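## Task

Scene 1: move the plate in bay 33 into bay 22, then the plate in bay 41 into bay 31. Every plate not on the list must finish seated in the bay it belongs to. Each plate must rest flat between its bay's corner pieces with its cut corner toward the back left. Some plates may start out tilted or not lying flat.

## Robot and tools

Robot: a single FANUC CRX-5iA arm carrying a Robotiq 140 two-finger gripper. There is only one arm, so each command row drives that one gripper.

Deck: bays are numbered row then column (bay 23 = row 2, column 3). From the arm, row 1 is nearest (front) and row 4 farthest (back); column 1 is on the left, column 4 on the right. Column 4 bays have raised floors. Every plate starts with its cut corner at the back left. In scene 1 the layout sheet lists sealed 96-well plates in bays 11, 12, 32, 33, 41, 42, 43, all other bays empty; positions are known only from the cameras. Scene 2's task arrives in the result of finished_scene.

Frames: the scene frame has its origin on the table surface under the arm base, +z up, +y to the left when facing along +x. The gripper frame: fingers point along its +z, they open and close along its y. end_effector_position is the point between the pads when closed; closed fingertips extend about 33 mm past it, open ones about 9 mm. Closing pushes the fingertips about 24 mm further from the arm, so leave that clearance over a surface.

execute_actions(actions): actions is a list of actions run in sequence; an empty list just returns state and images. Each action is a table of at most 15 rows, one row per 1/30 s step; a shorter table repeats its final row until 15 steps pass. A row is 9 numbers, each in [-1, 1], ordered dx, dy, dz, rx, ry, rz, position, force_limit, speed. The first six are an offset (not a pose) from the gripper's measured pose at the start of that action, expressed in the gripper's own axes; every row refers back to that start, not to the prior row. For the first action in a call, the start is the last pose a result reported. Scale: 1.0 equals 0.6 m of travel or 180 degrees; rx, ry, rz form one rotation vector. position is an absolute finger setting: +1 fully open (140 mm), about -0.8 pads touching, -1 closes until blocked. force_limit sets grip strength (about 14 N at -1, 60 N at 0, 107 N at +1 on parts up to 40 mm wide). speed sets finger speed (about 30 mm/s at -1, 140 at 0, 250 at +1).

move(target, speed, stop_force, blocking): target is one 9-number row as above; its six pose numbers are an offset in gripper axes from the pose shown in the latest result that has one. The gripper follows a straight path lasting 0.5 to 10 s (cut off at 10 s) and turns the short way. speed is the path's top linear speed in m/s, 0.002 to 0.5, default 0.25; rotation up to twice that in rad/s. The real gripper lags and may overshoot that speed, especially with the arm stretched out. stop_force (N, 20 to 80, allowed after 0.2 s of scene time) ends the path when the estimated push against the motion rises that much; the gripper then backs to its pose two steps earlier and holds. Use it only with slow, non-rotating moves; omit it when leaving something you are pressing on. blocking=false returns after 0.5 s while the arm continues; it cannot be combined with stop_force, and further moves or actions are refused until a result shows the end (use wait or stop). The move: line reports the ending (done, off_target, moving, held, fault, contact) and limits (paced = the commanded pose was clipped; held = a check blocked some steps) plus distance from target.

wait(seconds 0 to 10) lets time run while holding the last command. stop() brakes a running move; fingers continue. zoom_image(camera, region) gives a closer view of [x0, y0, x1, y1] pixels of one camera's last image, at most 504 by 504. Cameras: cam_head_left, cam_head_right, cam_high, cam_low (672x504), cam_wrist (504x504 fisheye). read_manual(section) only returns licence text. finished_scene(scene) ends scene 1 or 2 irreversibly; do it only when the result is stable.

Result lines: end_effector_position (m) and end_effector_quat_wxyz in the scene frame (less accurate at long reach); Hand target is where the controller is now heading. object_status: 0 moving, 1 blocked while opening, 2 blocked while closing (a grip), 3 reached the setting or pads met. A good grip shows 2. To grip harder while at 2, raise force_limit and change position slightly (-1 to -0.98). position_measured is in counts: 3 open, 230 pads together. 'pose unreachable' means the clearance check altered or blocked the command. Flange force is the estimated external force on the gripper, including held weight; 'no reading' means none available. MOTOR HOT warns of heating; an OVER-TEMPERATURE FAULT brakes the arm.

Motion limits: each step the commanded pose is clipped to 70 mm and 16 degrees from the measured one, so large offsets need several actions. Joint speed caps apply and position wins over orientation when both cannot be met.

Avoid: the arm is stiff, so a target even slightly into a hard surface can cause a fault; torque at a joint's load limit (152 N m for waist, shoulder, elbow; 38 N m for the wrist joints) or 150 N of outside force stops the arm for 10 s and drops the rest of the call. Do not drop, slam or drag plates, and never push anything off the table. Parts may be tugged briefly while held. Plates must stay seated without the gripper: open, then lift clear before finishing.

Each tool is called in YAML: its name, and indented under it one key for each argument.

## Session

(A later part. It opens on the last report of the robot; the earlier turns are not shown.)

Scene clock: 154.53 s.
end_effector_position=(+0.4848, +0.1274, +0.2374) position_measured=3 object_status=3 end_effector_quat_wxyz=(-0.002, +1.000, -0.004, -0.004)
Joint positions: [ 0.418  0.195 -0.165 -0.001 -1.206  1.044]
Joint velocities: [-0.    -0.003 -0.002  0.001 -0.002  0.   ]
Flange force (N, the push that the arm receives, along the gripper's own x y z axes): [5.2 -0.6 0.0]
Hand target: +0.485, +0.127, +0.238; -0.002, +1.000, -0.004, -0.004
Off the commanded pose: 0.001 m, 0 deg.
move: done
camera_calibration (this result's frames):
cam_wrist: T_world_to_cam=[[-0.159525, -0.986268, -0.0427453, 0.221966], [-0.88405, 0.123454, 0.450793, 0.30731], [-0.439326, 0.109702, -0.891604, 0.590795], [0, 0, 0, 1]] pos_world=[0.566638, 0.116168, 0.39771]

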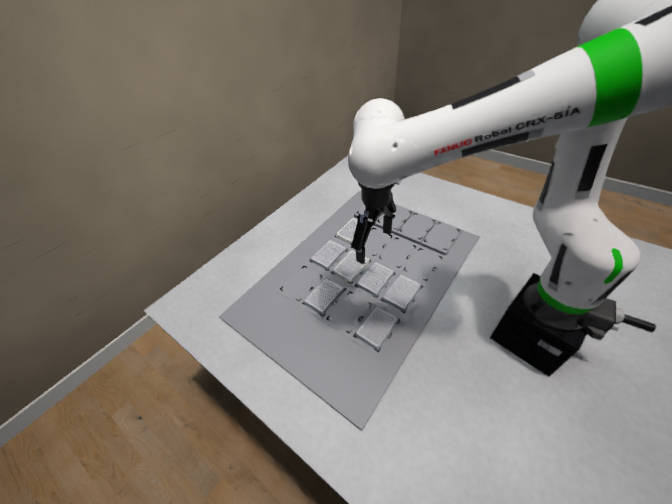

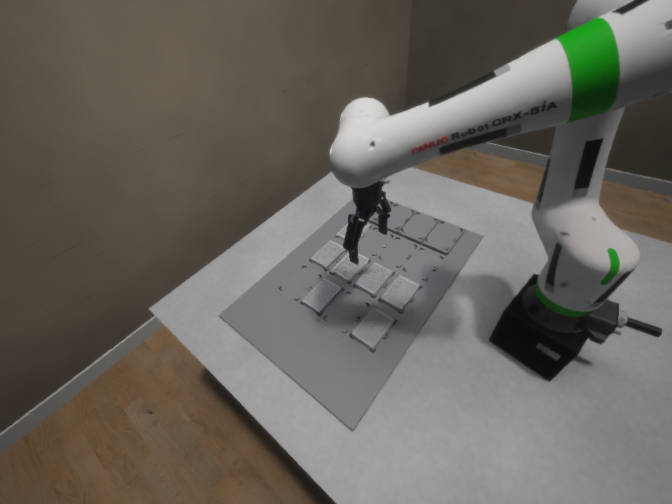

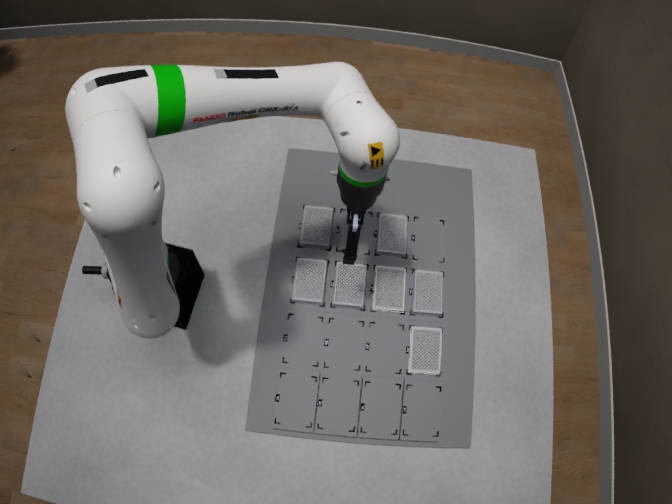

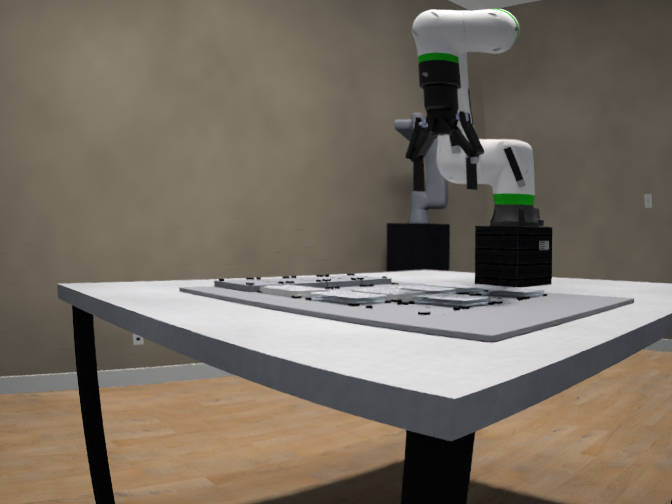

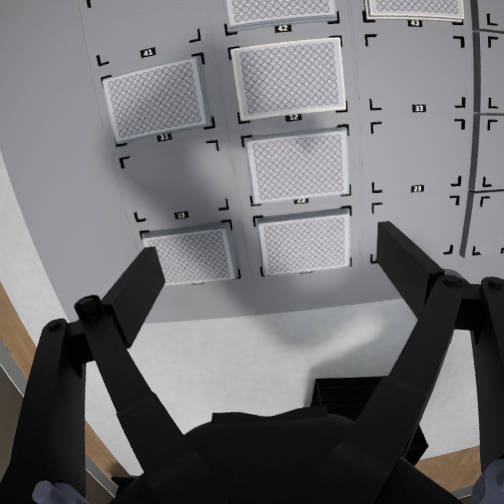

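zoom_image:
  camera: "cam_wrist"
  region: [190, 20, 370, 150]

zoom_image:
  camera: "cam_low"
  region: [300, 275, 440, 315]

Region (190, 20, 370, 150) of cam_wrist's 504x504 image, scaled by 2.800, with more detail than that image has.

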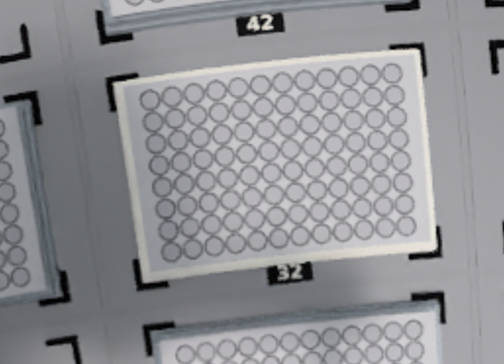

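Region (300, 275, 440, 315) of cam_low's 672x504 image, scaled by 3.600, with more detail than that image has; it fills the top 144 rows of this view, and the rest is white.

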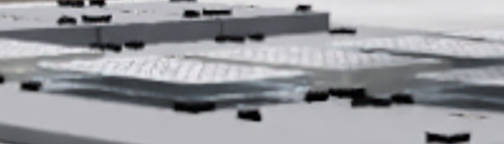

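move:
  target: [0.1975,0.0755,0.31,0,0,0,1,0,0]

Scene clock: 166.47 s.
end_effector_position=(+0.6008, +0.0809, +0.0500) position_measured=3 object_status=3 end_effector_quat_wxyz=(-0.002, +1.000, -0.004, -0.004)
Joint positions: [ 0.247  0.655  0.005 -0.001 -0.915  1.215]
Joint velocities: [-0.001  0.003  0.005  0.001 -0.001  0.   ]
Flange force (N, the push that the arm receives, along the gripper's own x y z axes): [3.9 -0.3 3.7]
Hand target: +0.601, +0.081, +0.050; -0.002, +1.000, -0.004, -0.004
Off the commanded pose: 0.001 m, 0 deg.
move: done
camera_calibration (this result's frames):
cam_wrist: T_world_to_cam=[[-0.159762, -0.986253, -0.0422103, 0.186699], [-0.884278, 0.123975, 0.450203, 0.500211], [-0.438781, 0.109251, -0.891928, 0.479514], [0, 0, 0, 1]] pos_world=[0.682554, 0.0697317, 0.210376]

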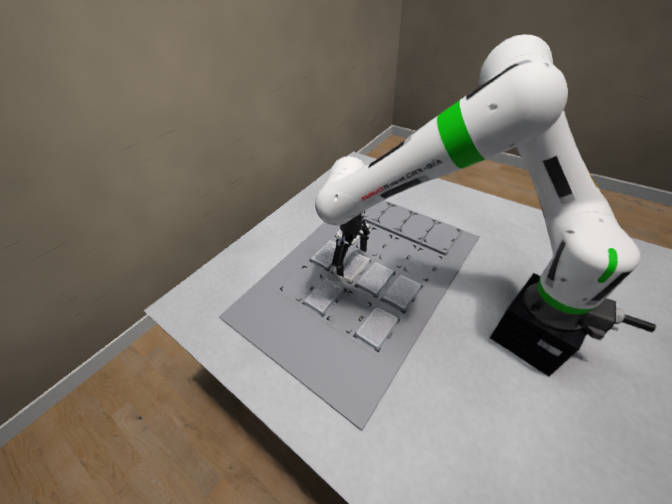

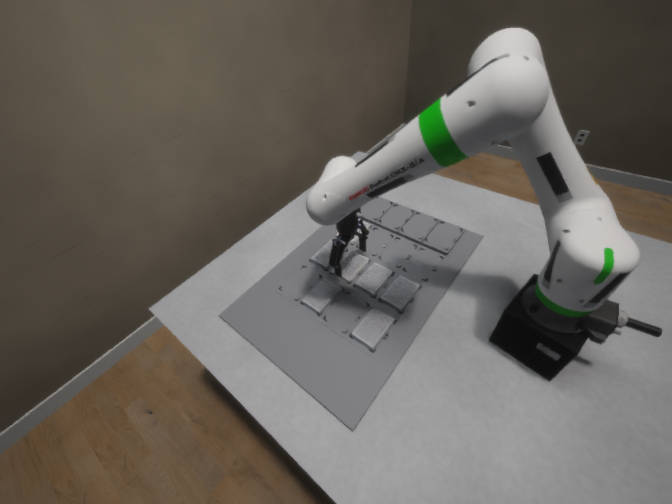

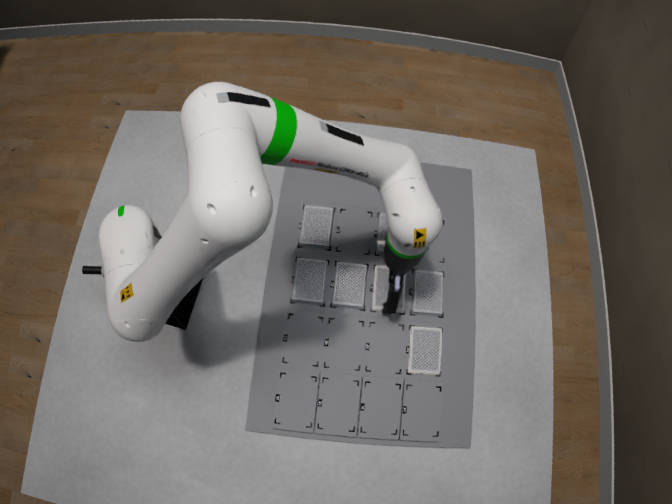

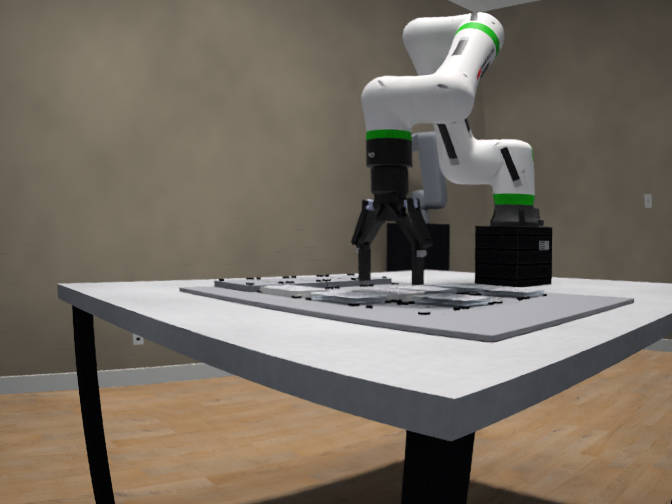

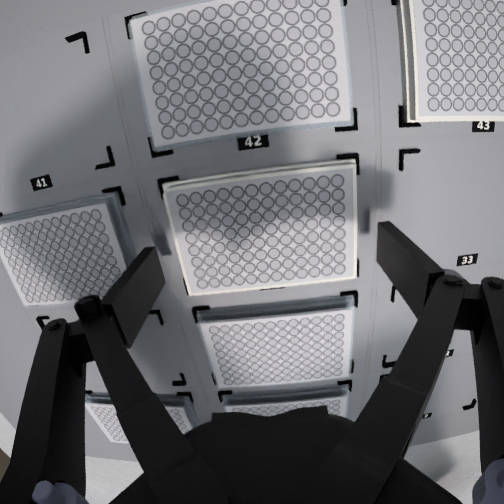

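Using a light grip to slide the plate back against its rear corners.

move:
  target: [0,-0.0013,0.024,0,0,0,1,0,0]
  speed: 0.03

move:
  target: [0,0,0,0,0,0,-1,-1,-1]

move:
  target: [0.004,0,-0.0008,0,0,0,-1,-1,-1]
  speed: 0.003

move:
  target: [0,0,0,0,0,0,1,0,-0.5]

move:
  target: [0,0,-0.03,0,0,0,1,0,0]
  speed: 0.06

move:
  target: [-0.18,0,-0.15,0,0,0,1,0,0]

zoom_image:
  camera: "cam_low"
  region: [300, 275, 440, 315]

Scene clock: 176.50 s.
end_effector_position=(+0.6007, +0.0817, +0.0358) position_measured=3 object_status=3 end_effector_quat_wxyz=(-0.002, +1.000, -0.004, -0.004)
Joint positions: [ 0.248  0.677  0.    -0.001 -0.89   1.214]
Joint velocities: [ 0.001  0.004  0.002 -0.     0.003 -0.002]
Flange force (N, the push that the arm receives, along the gripper's own x y z axes): [5.1 -0.3 3.3]
Hand target: +0.601, +0.082, +0.036; -0.002, +1.000, -0.004, -0.004
Off the commanded pose: 0.000 m, 0 deg.
move: done
camera_calibration (this result's frames):
cam_wrist: T_world_to_cam=[[-0.159848, -0.986238, -0.0422321, 0.186893], [-0.884266, 0.124042, 0.450207, 0.506398], [-0.438773, 0.109309, -0.891925, 0.466614], [0, 0, 0, 1]] pos_world=[0.682403, 0.0705017, 0.196093]

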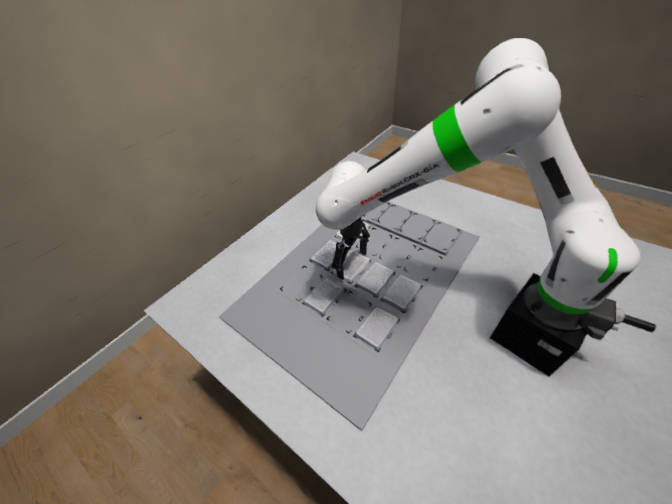

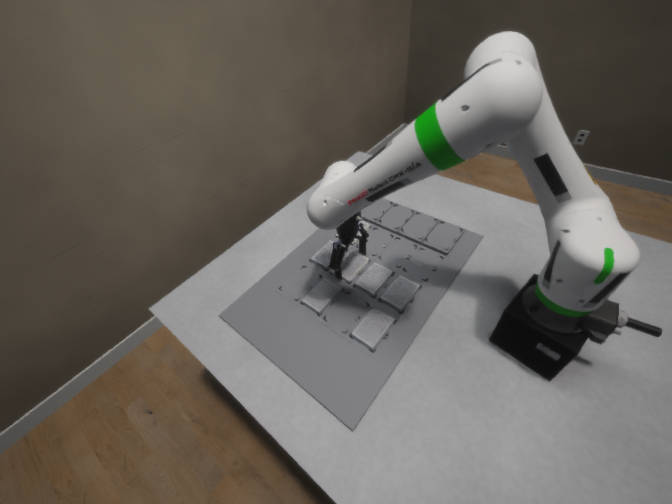

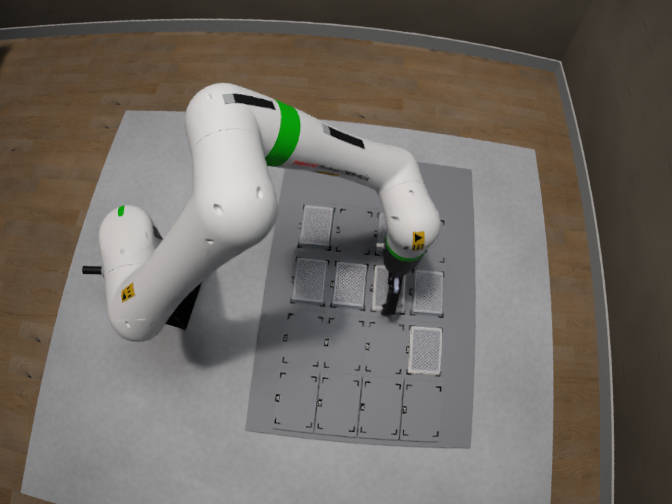

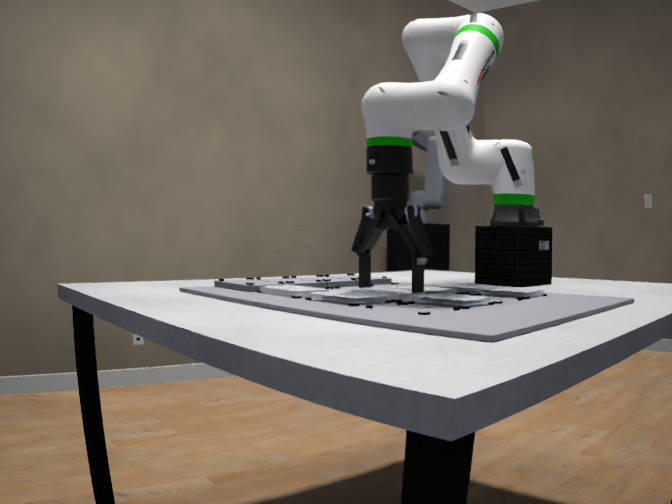

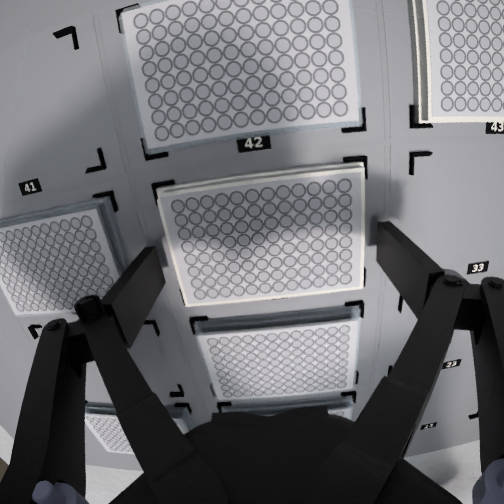

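Scene clock: 177.37 s.
end_effector_position=(+0.6007, +0.0817, +0.0358) position_measured=35 object_status=2 end_effector_quat_wxyz=(-0.002, +1.000, -0.004, -0.004)
Joint positions: [ 0.248  0.677  0.    -0.001 -0.89   1.214]
Joint velocities: [-0.001 -0.002 -0.001  0.     0.    -0.001]
Flange force (N, the push that the arm receives, along the gripper's own x y z axes): [3.5 -0.1 -7.3]
Hand target: +0.601, +0.082, +0.036; -0.002, +1.000, -0.004, -0.004
Off the commanded pose: 0.000 m, 0 deg.
move: done
camera_calibration (this result's frames):
cam_wrist: T_world_to_cam=[[-0.15984, -0.986239, -0.0422451, 0.186899], [-0.884278, 0.124032, 0.450186, 0.506383], [-0.438751, 0.109314, -0.891935, 0.466648], [0, 0, 0, 1]] pos_world=[0.6824, 0.0705077, 0.196148]

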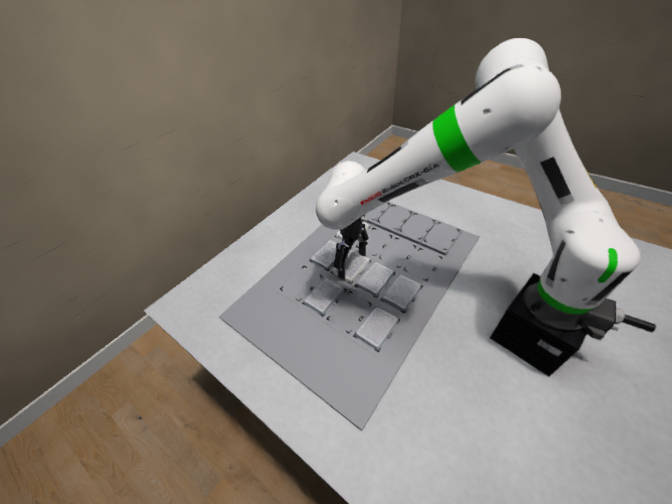

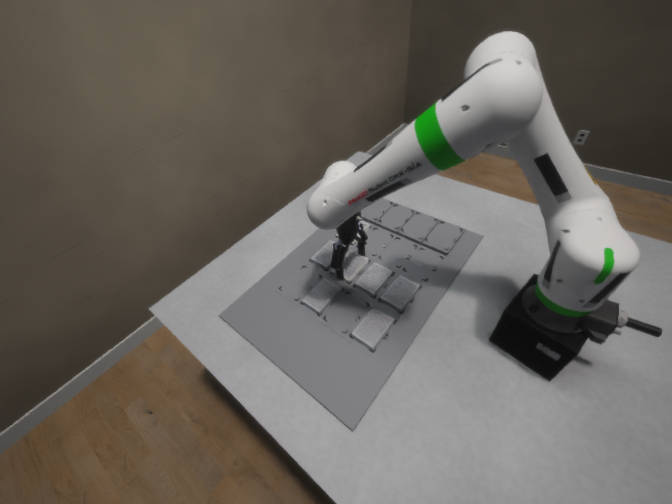

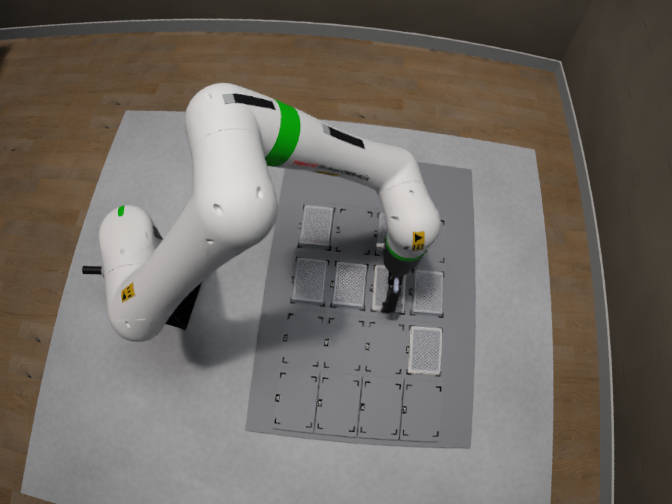

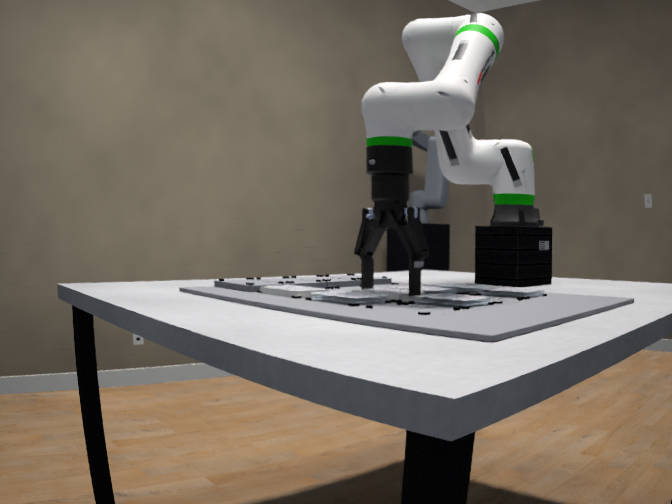

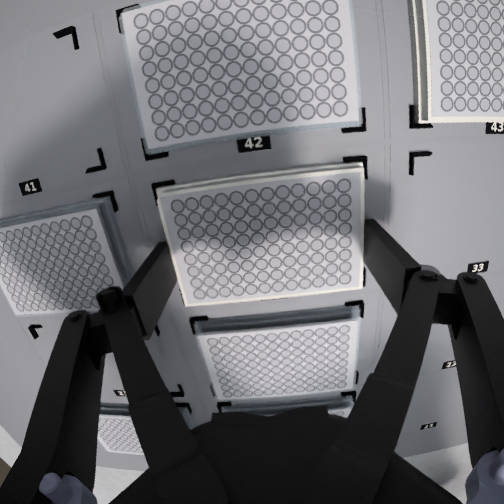

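Scene clock: 178.40 s.
end_effector_position=(+0.6031, +0.0817, +0.0362) position_measured=35 object_status=2 end_effector_quat_wxyz=(-0.002, +1.000, -0.004, -0.004)
Joint positions: [ 0.246  0.681  0.008 -0.001 -0.894  1.215]
Joint velocities: [ 0.    -0.001 -0.001 -0.001 -0.001  0.001]
Flange force (N, the push that the arm receives, along the gripper's own x y z axes): [-13.2 -1.5 -1.8]
Hand target: +0.603, +0.082, +0.036; -0.002, +1.000, -0.004, -0.004
Off the commanded pose: 0.000 m, 0 deg.
move: done
camera_calibration (this result's frames):
cam_wrist: T_world_to_cam=[[-0.159848, -0.986236, -0.0422806, 0.187298], [-0.884279, 0.124024, 0.450187, 0.508283], [-0.438746, 0.109349, -0.891933, 0.468077], [0, 0, 0, 1]] pos_world=[0.684771, 0.0704967, 0.19659]

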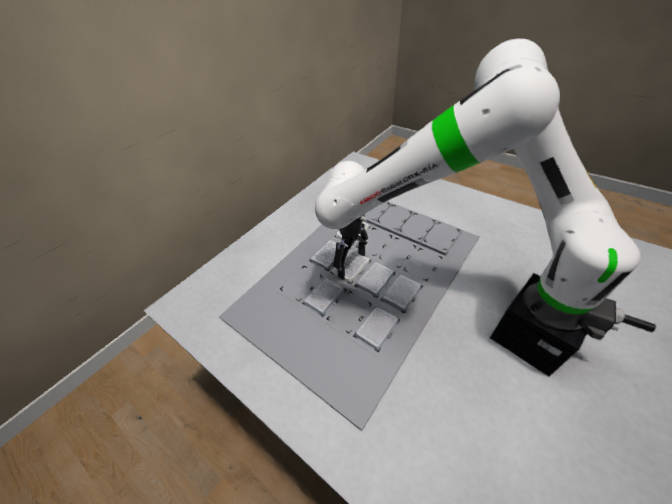

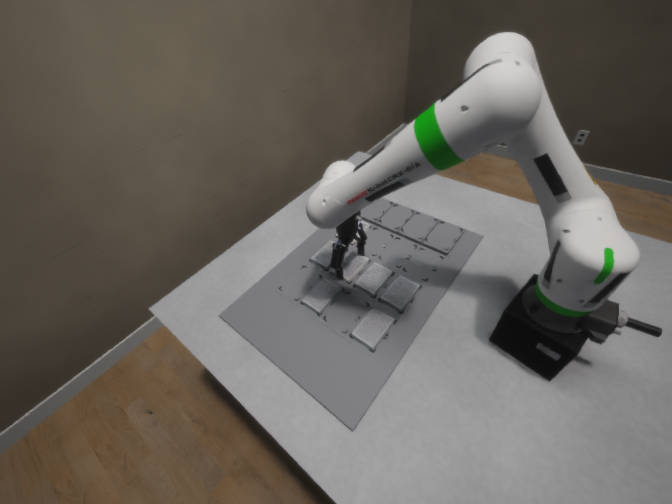

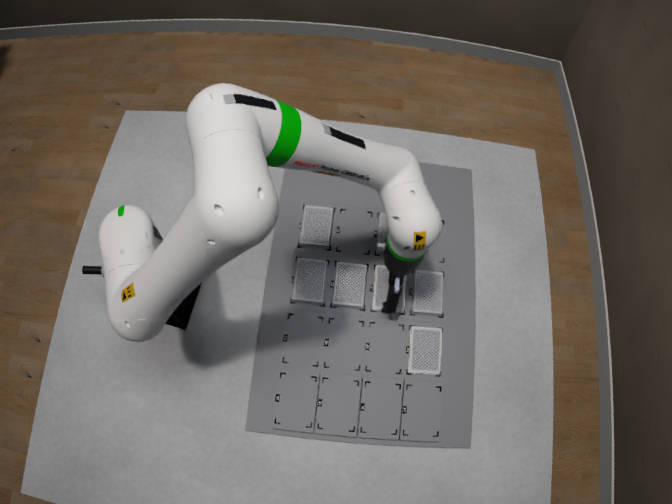

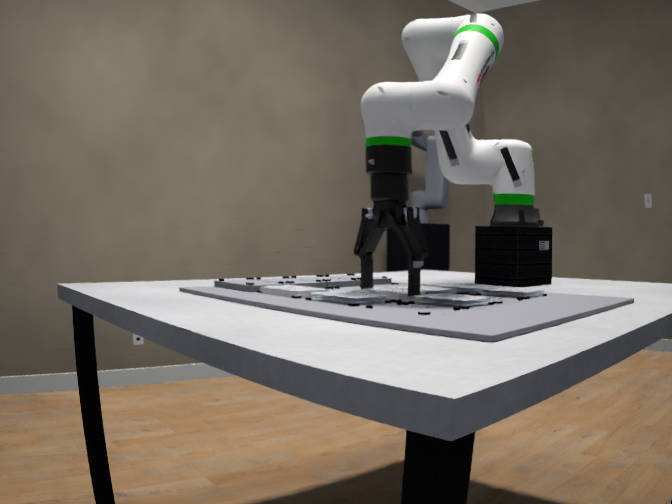

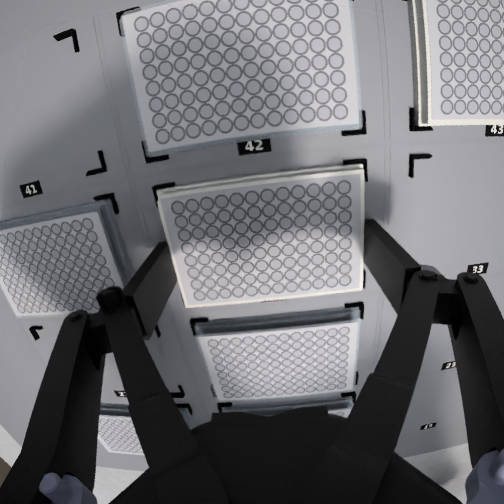

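Scene clock: 178.90 s.
end_effector_position=(+0.6031, +0.0816, +0.0362) position_measured=3 object_status=3 end_effector_quat_wxyz=(-0.002, +1.000, -0.004, -0.004)
Joint positions: [ 0.246  0.681  0.008 -0.001 -0.894  1.215]
Joint velocities: [ 0.    -0.001  0.001 -0.001  0.    -0.001]
Flange force (N, the push that the arm receives, along the gripper's own x y z axes): [6.4 0.0 2.1]
Hand target: +0.603, +0.082, +0.036; -0.002, +1.000, -0.004, -0.004
Off the commanded pose: 0.000 m, 0 deg.
move: done
camera_calibration (this result's frames):
cam_wrist: T_world_to_cam=[[-0.159928, -0.986223, -0.0422788, 0.187295], [-0.884269, 0.124096, 0.450188, 0.508289], [-0.438739, 0.109384, -0.891932, 0.468075], [0, 0, 0, 1]] pos_world=[0.68478, 0.0704382, 0.196585]

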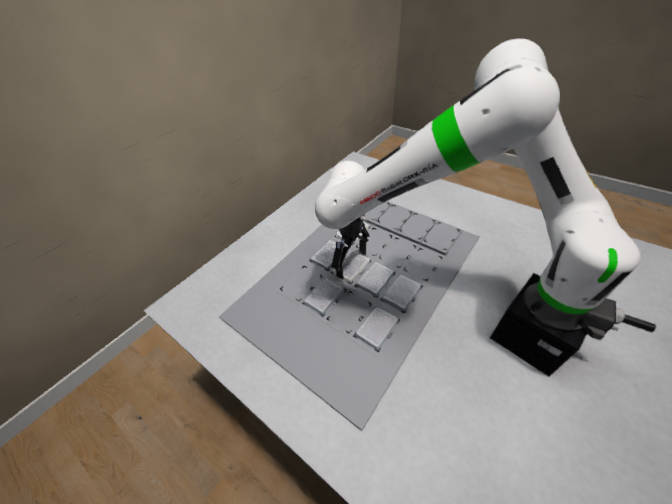

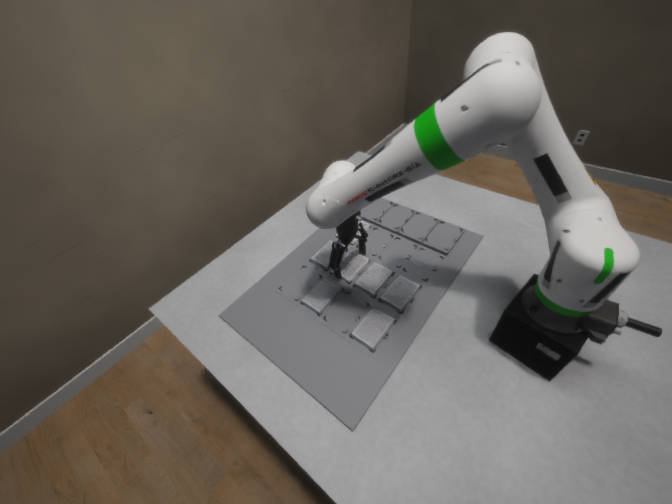

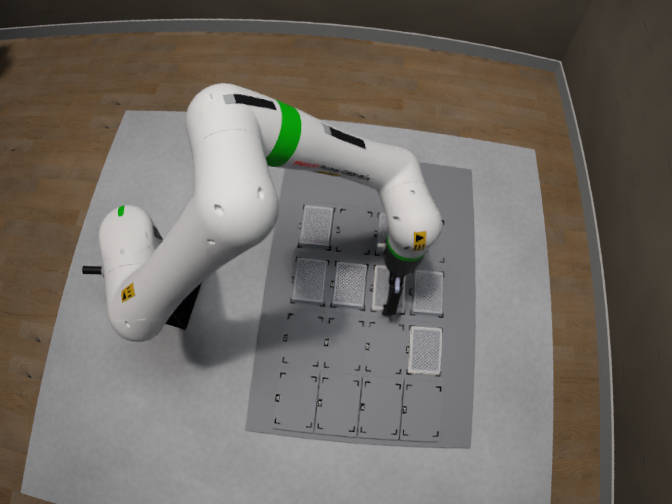

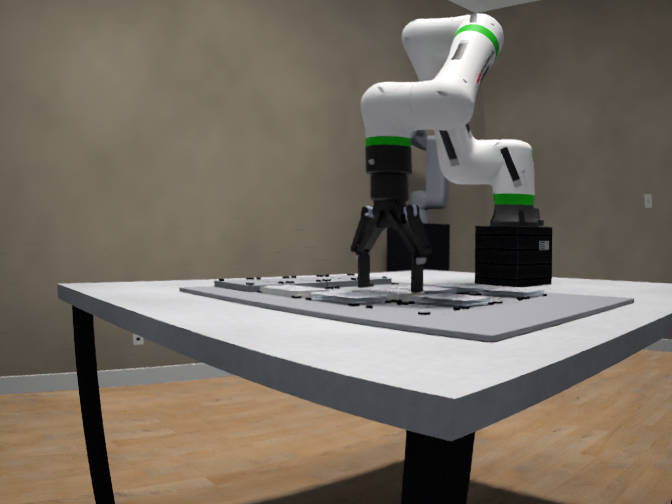

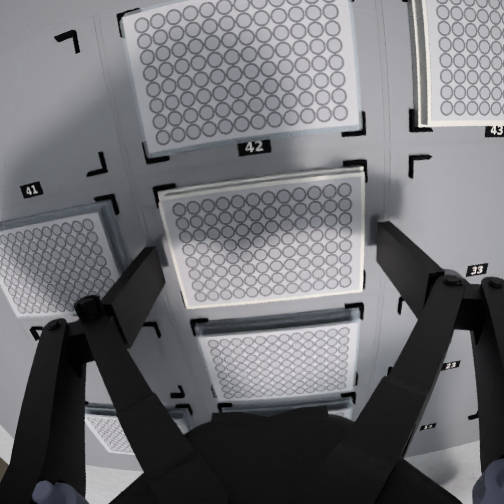

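Scene clock: 179.67 s.
end_effector_position=(+0.6033, +0.0816, +0.0541) position_measured=3 object_status=3 end_effector_quat_wxyz=(-0.002, +1.000, -0.004, -0.004)
Joint positions: [ 0.246  0.654  0.014 -0.001 -0.927  1.215]
Joint velocities: [ 0.001 -0.001 -0.    -0.    -0.003 -0.001]
Flange force (N, the push that the arm receives, along the gripper's own x y z axes): [6.0 -0.3 1.9]
Hand target: +0.603, +0.082, +0.054; -0.002, +1.000, -0.004, -0.004
Off the commanded pose: 0.000 m, 0 deg.
move: done
camera_calibration (this result's frames):
cam_wrist: T_world_to_cam=[[-0.159904, -0.986226, -0.0422909, 0.188039], [-0.884264, 0.124067, 0.450204, 0.50042], [-0.438756, 0.109386, -0.891924, 0.484102], [0, 0, 0, 1]] pos_world=[0.684975, 0.0704091, 0.214443]

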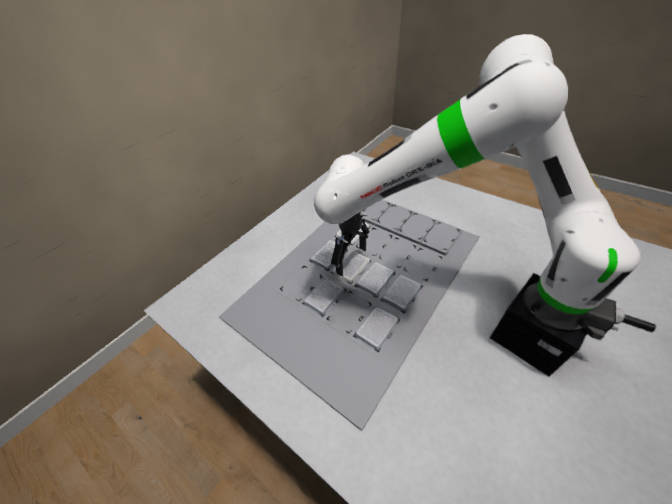

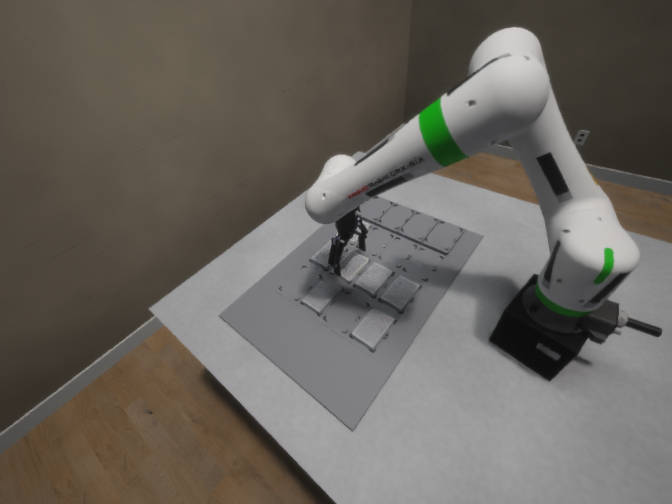

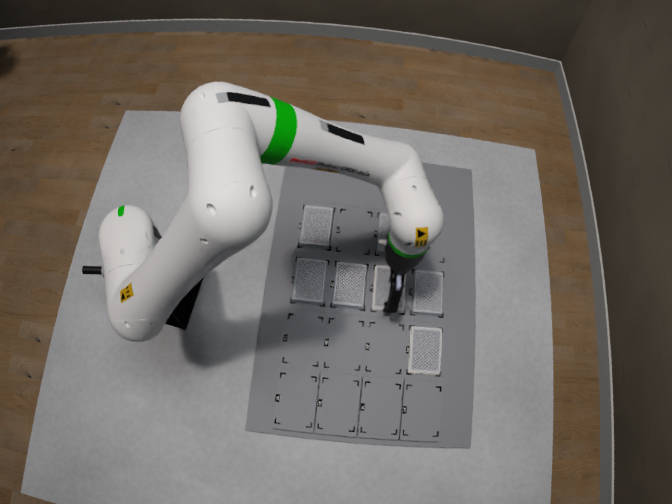

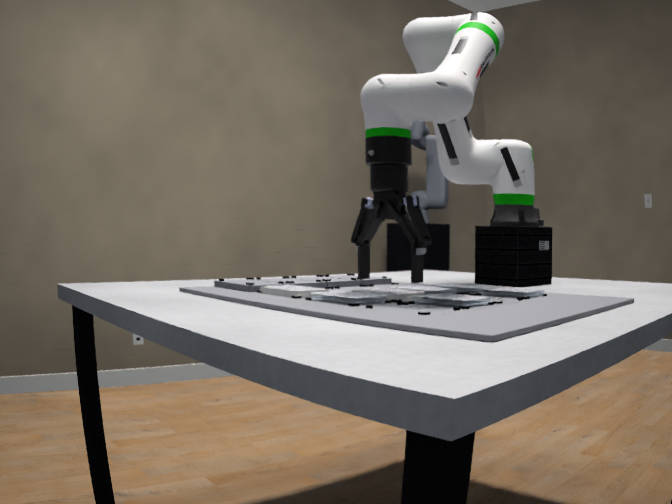

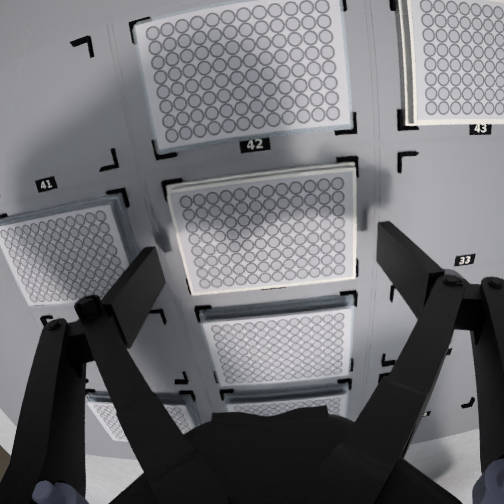

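Scene clock: 180.80 s.
end_effector_position=(+0.4963, +0.0827, +0.1453) position_measured=3 object_status=3 end_effector_quat_wxyz=(-0.002, +1.000, -0.004, -0.004)
Joint positions: [ 0.324  0.305 -0.266 -0.001 -0.995  1.138]
Joint velocities: [ 0.002 -0.004 -0.003 -0.001 -0.001 -0.003]
Flange force (N, the push that the arm receives, along the gripper's own x y z axes): [3.8 2.0 2.9]
Hand target: +0.496, +0.083, +0.145; -0.002, +1.000, -0.004, -0.004
Off the commanded pose: 0.001 m, 0 deg.
move: done
camera_calibration (this result's frames):
cam_wrist: T_world_to_cam=[[-0.159856, -0.986224, -0.0425332, 0.175911], [-0.884159, 0.123885, 0.450461, 0.364583], [-0.438986, 0.109615, -0.891782, 0.518429], [0, 0, 0, 1]] pos_world=[0.578053, 0.0714937, 0.305578]

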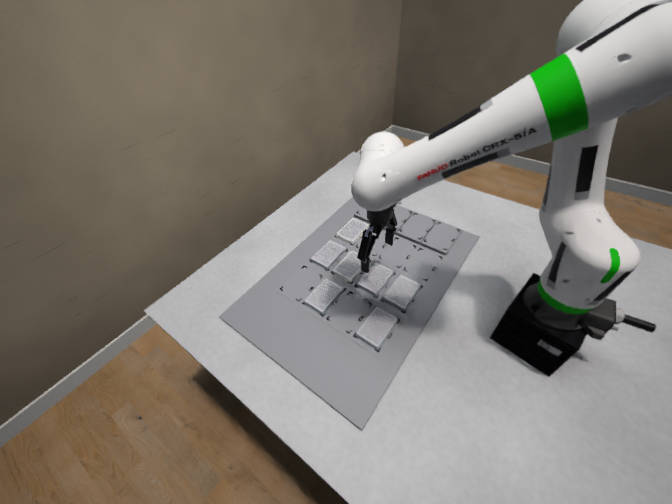

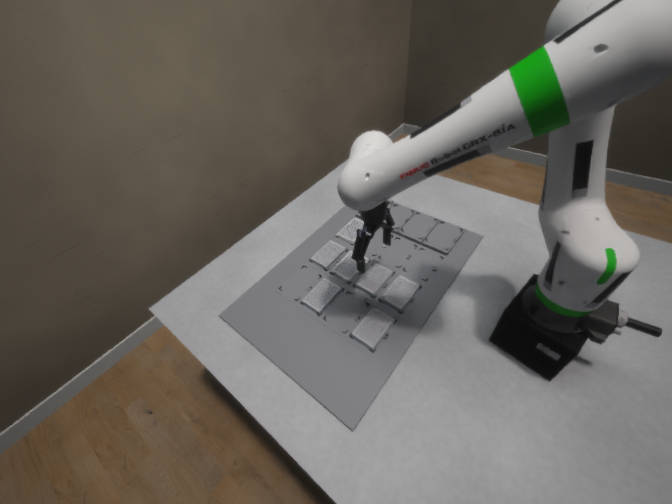

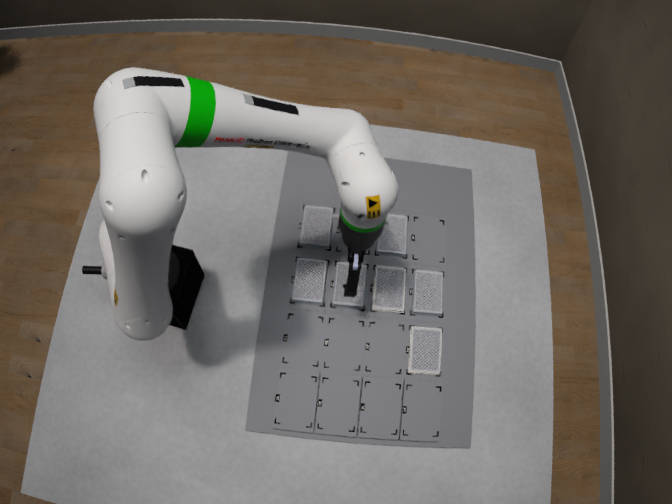

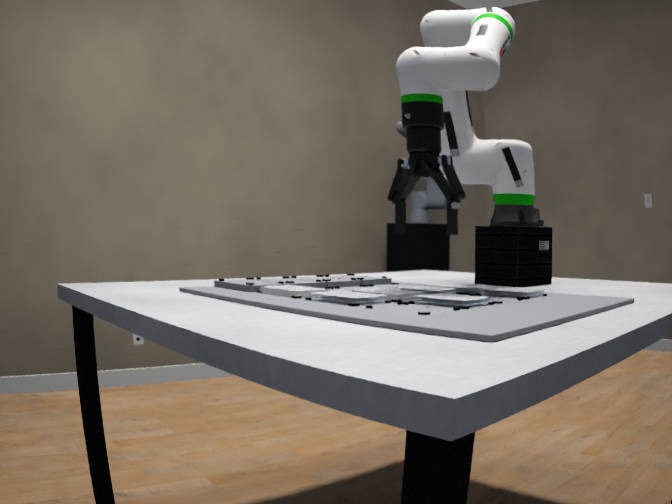

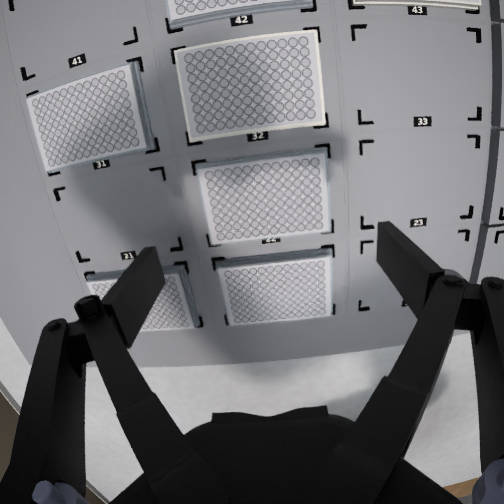

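Region (300, 275, 440, 315) of cam_low's 672x504 image, scaled by 3.600, with more detail than that image has; it fills the top 144 rows of this view, and the rest is white.

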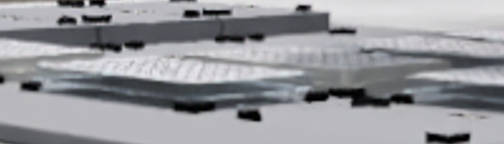

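The plate returned to the same spot after being pushed against its rear corners, so it was already seated. It only looked different because it is opaque.

finished_scene:
  scene: 1

The scene is finished: the task was done.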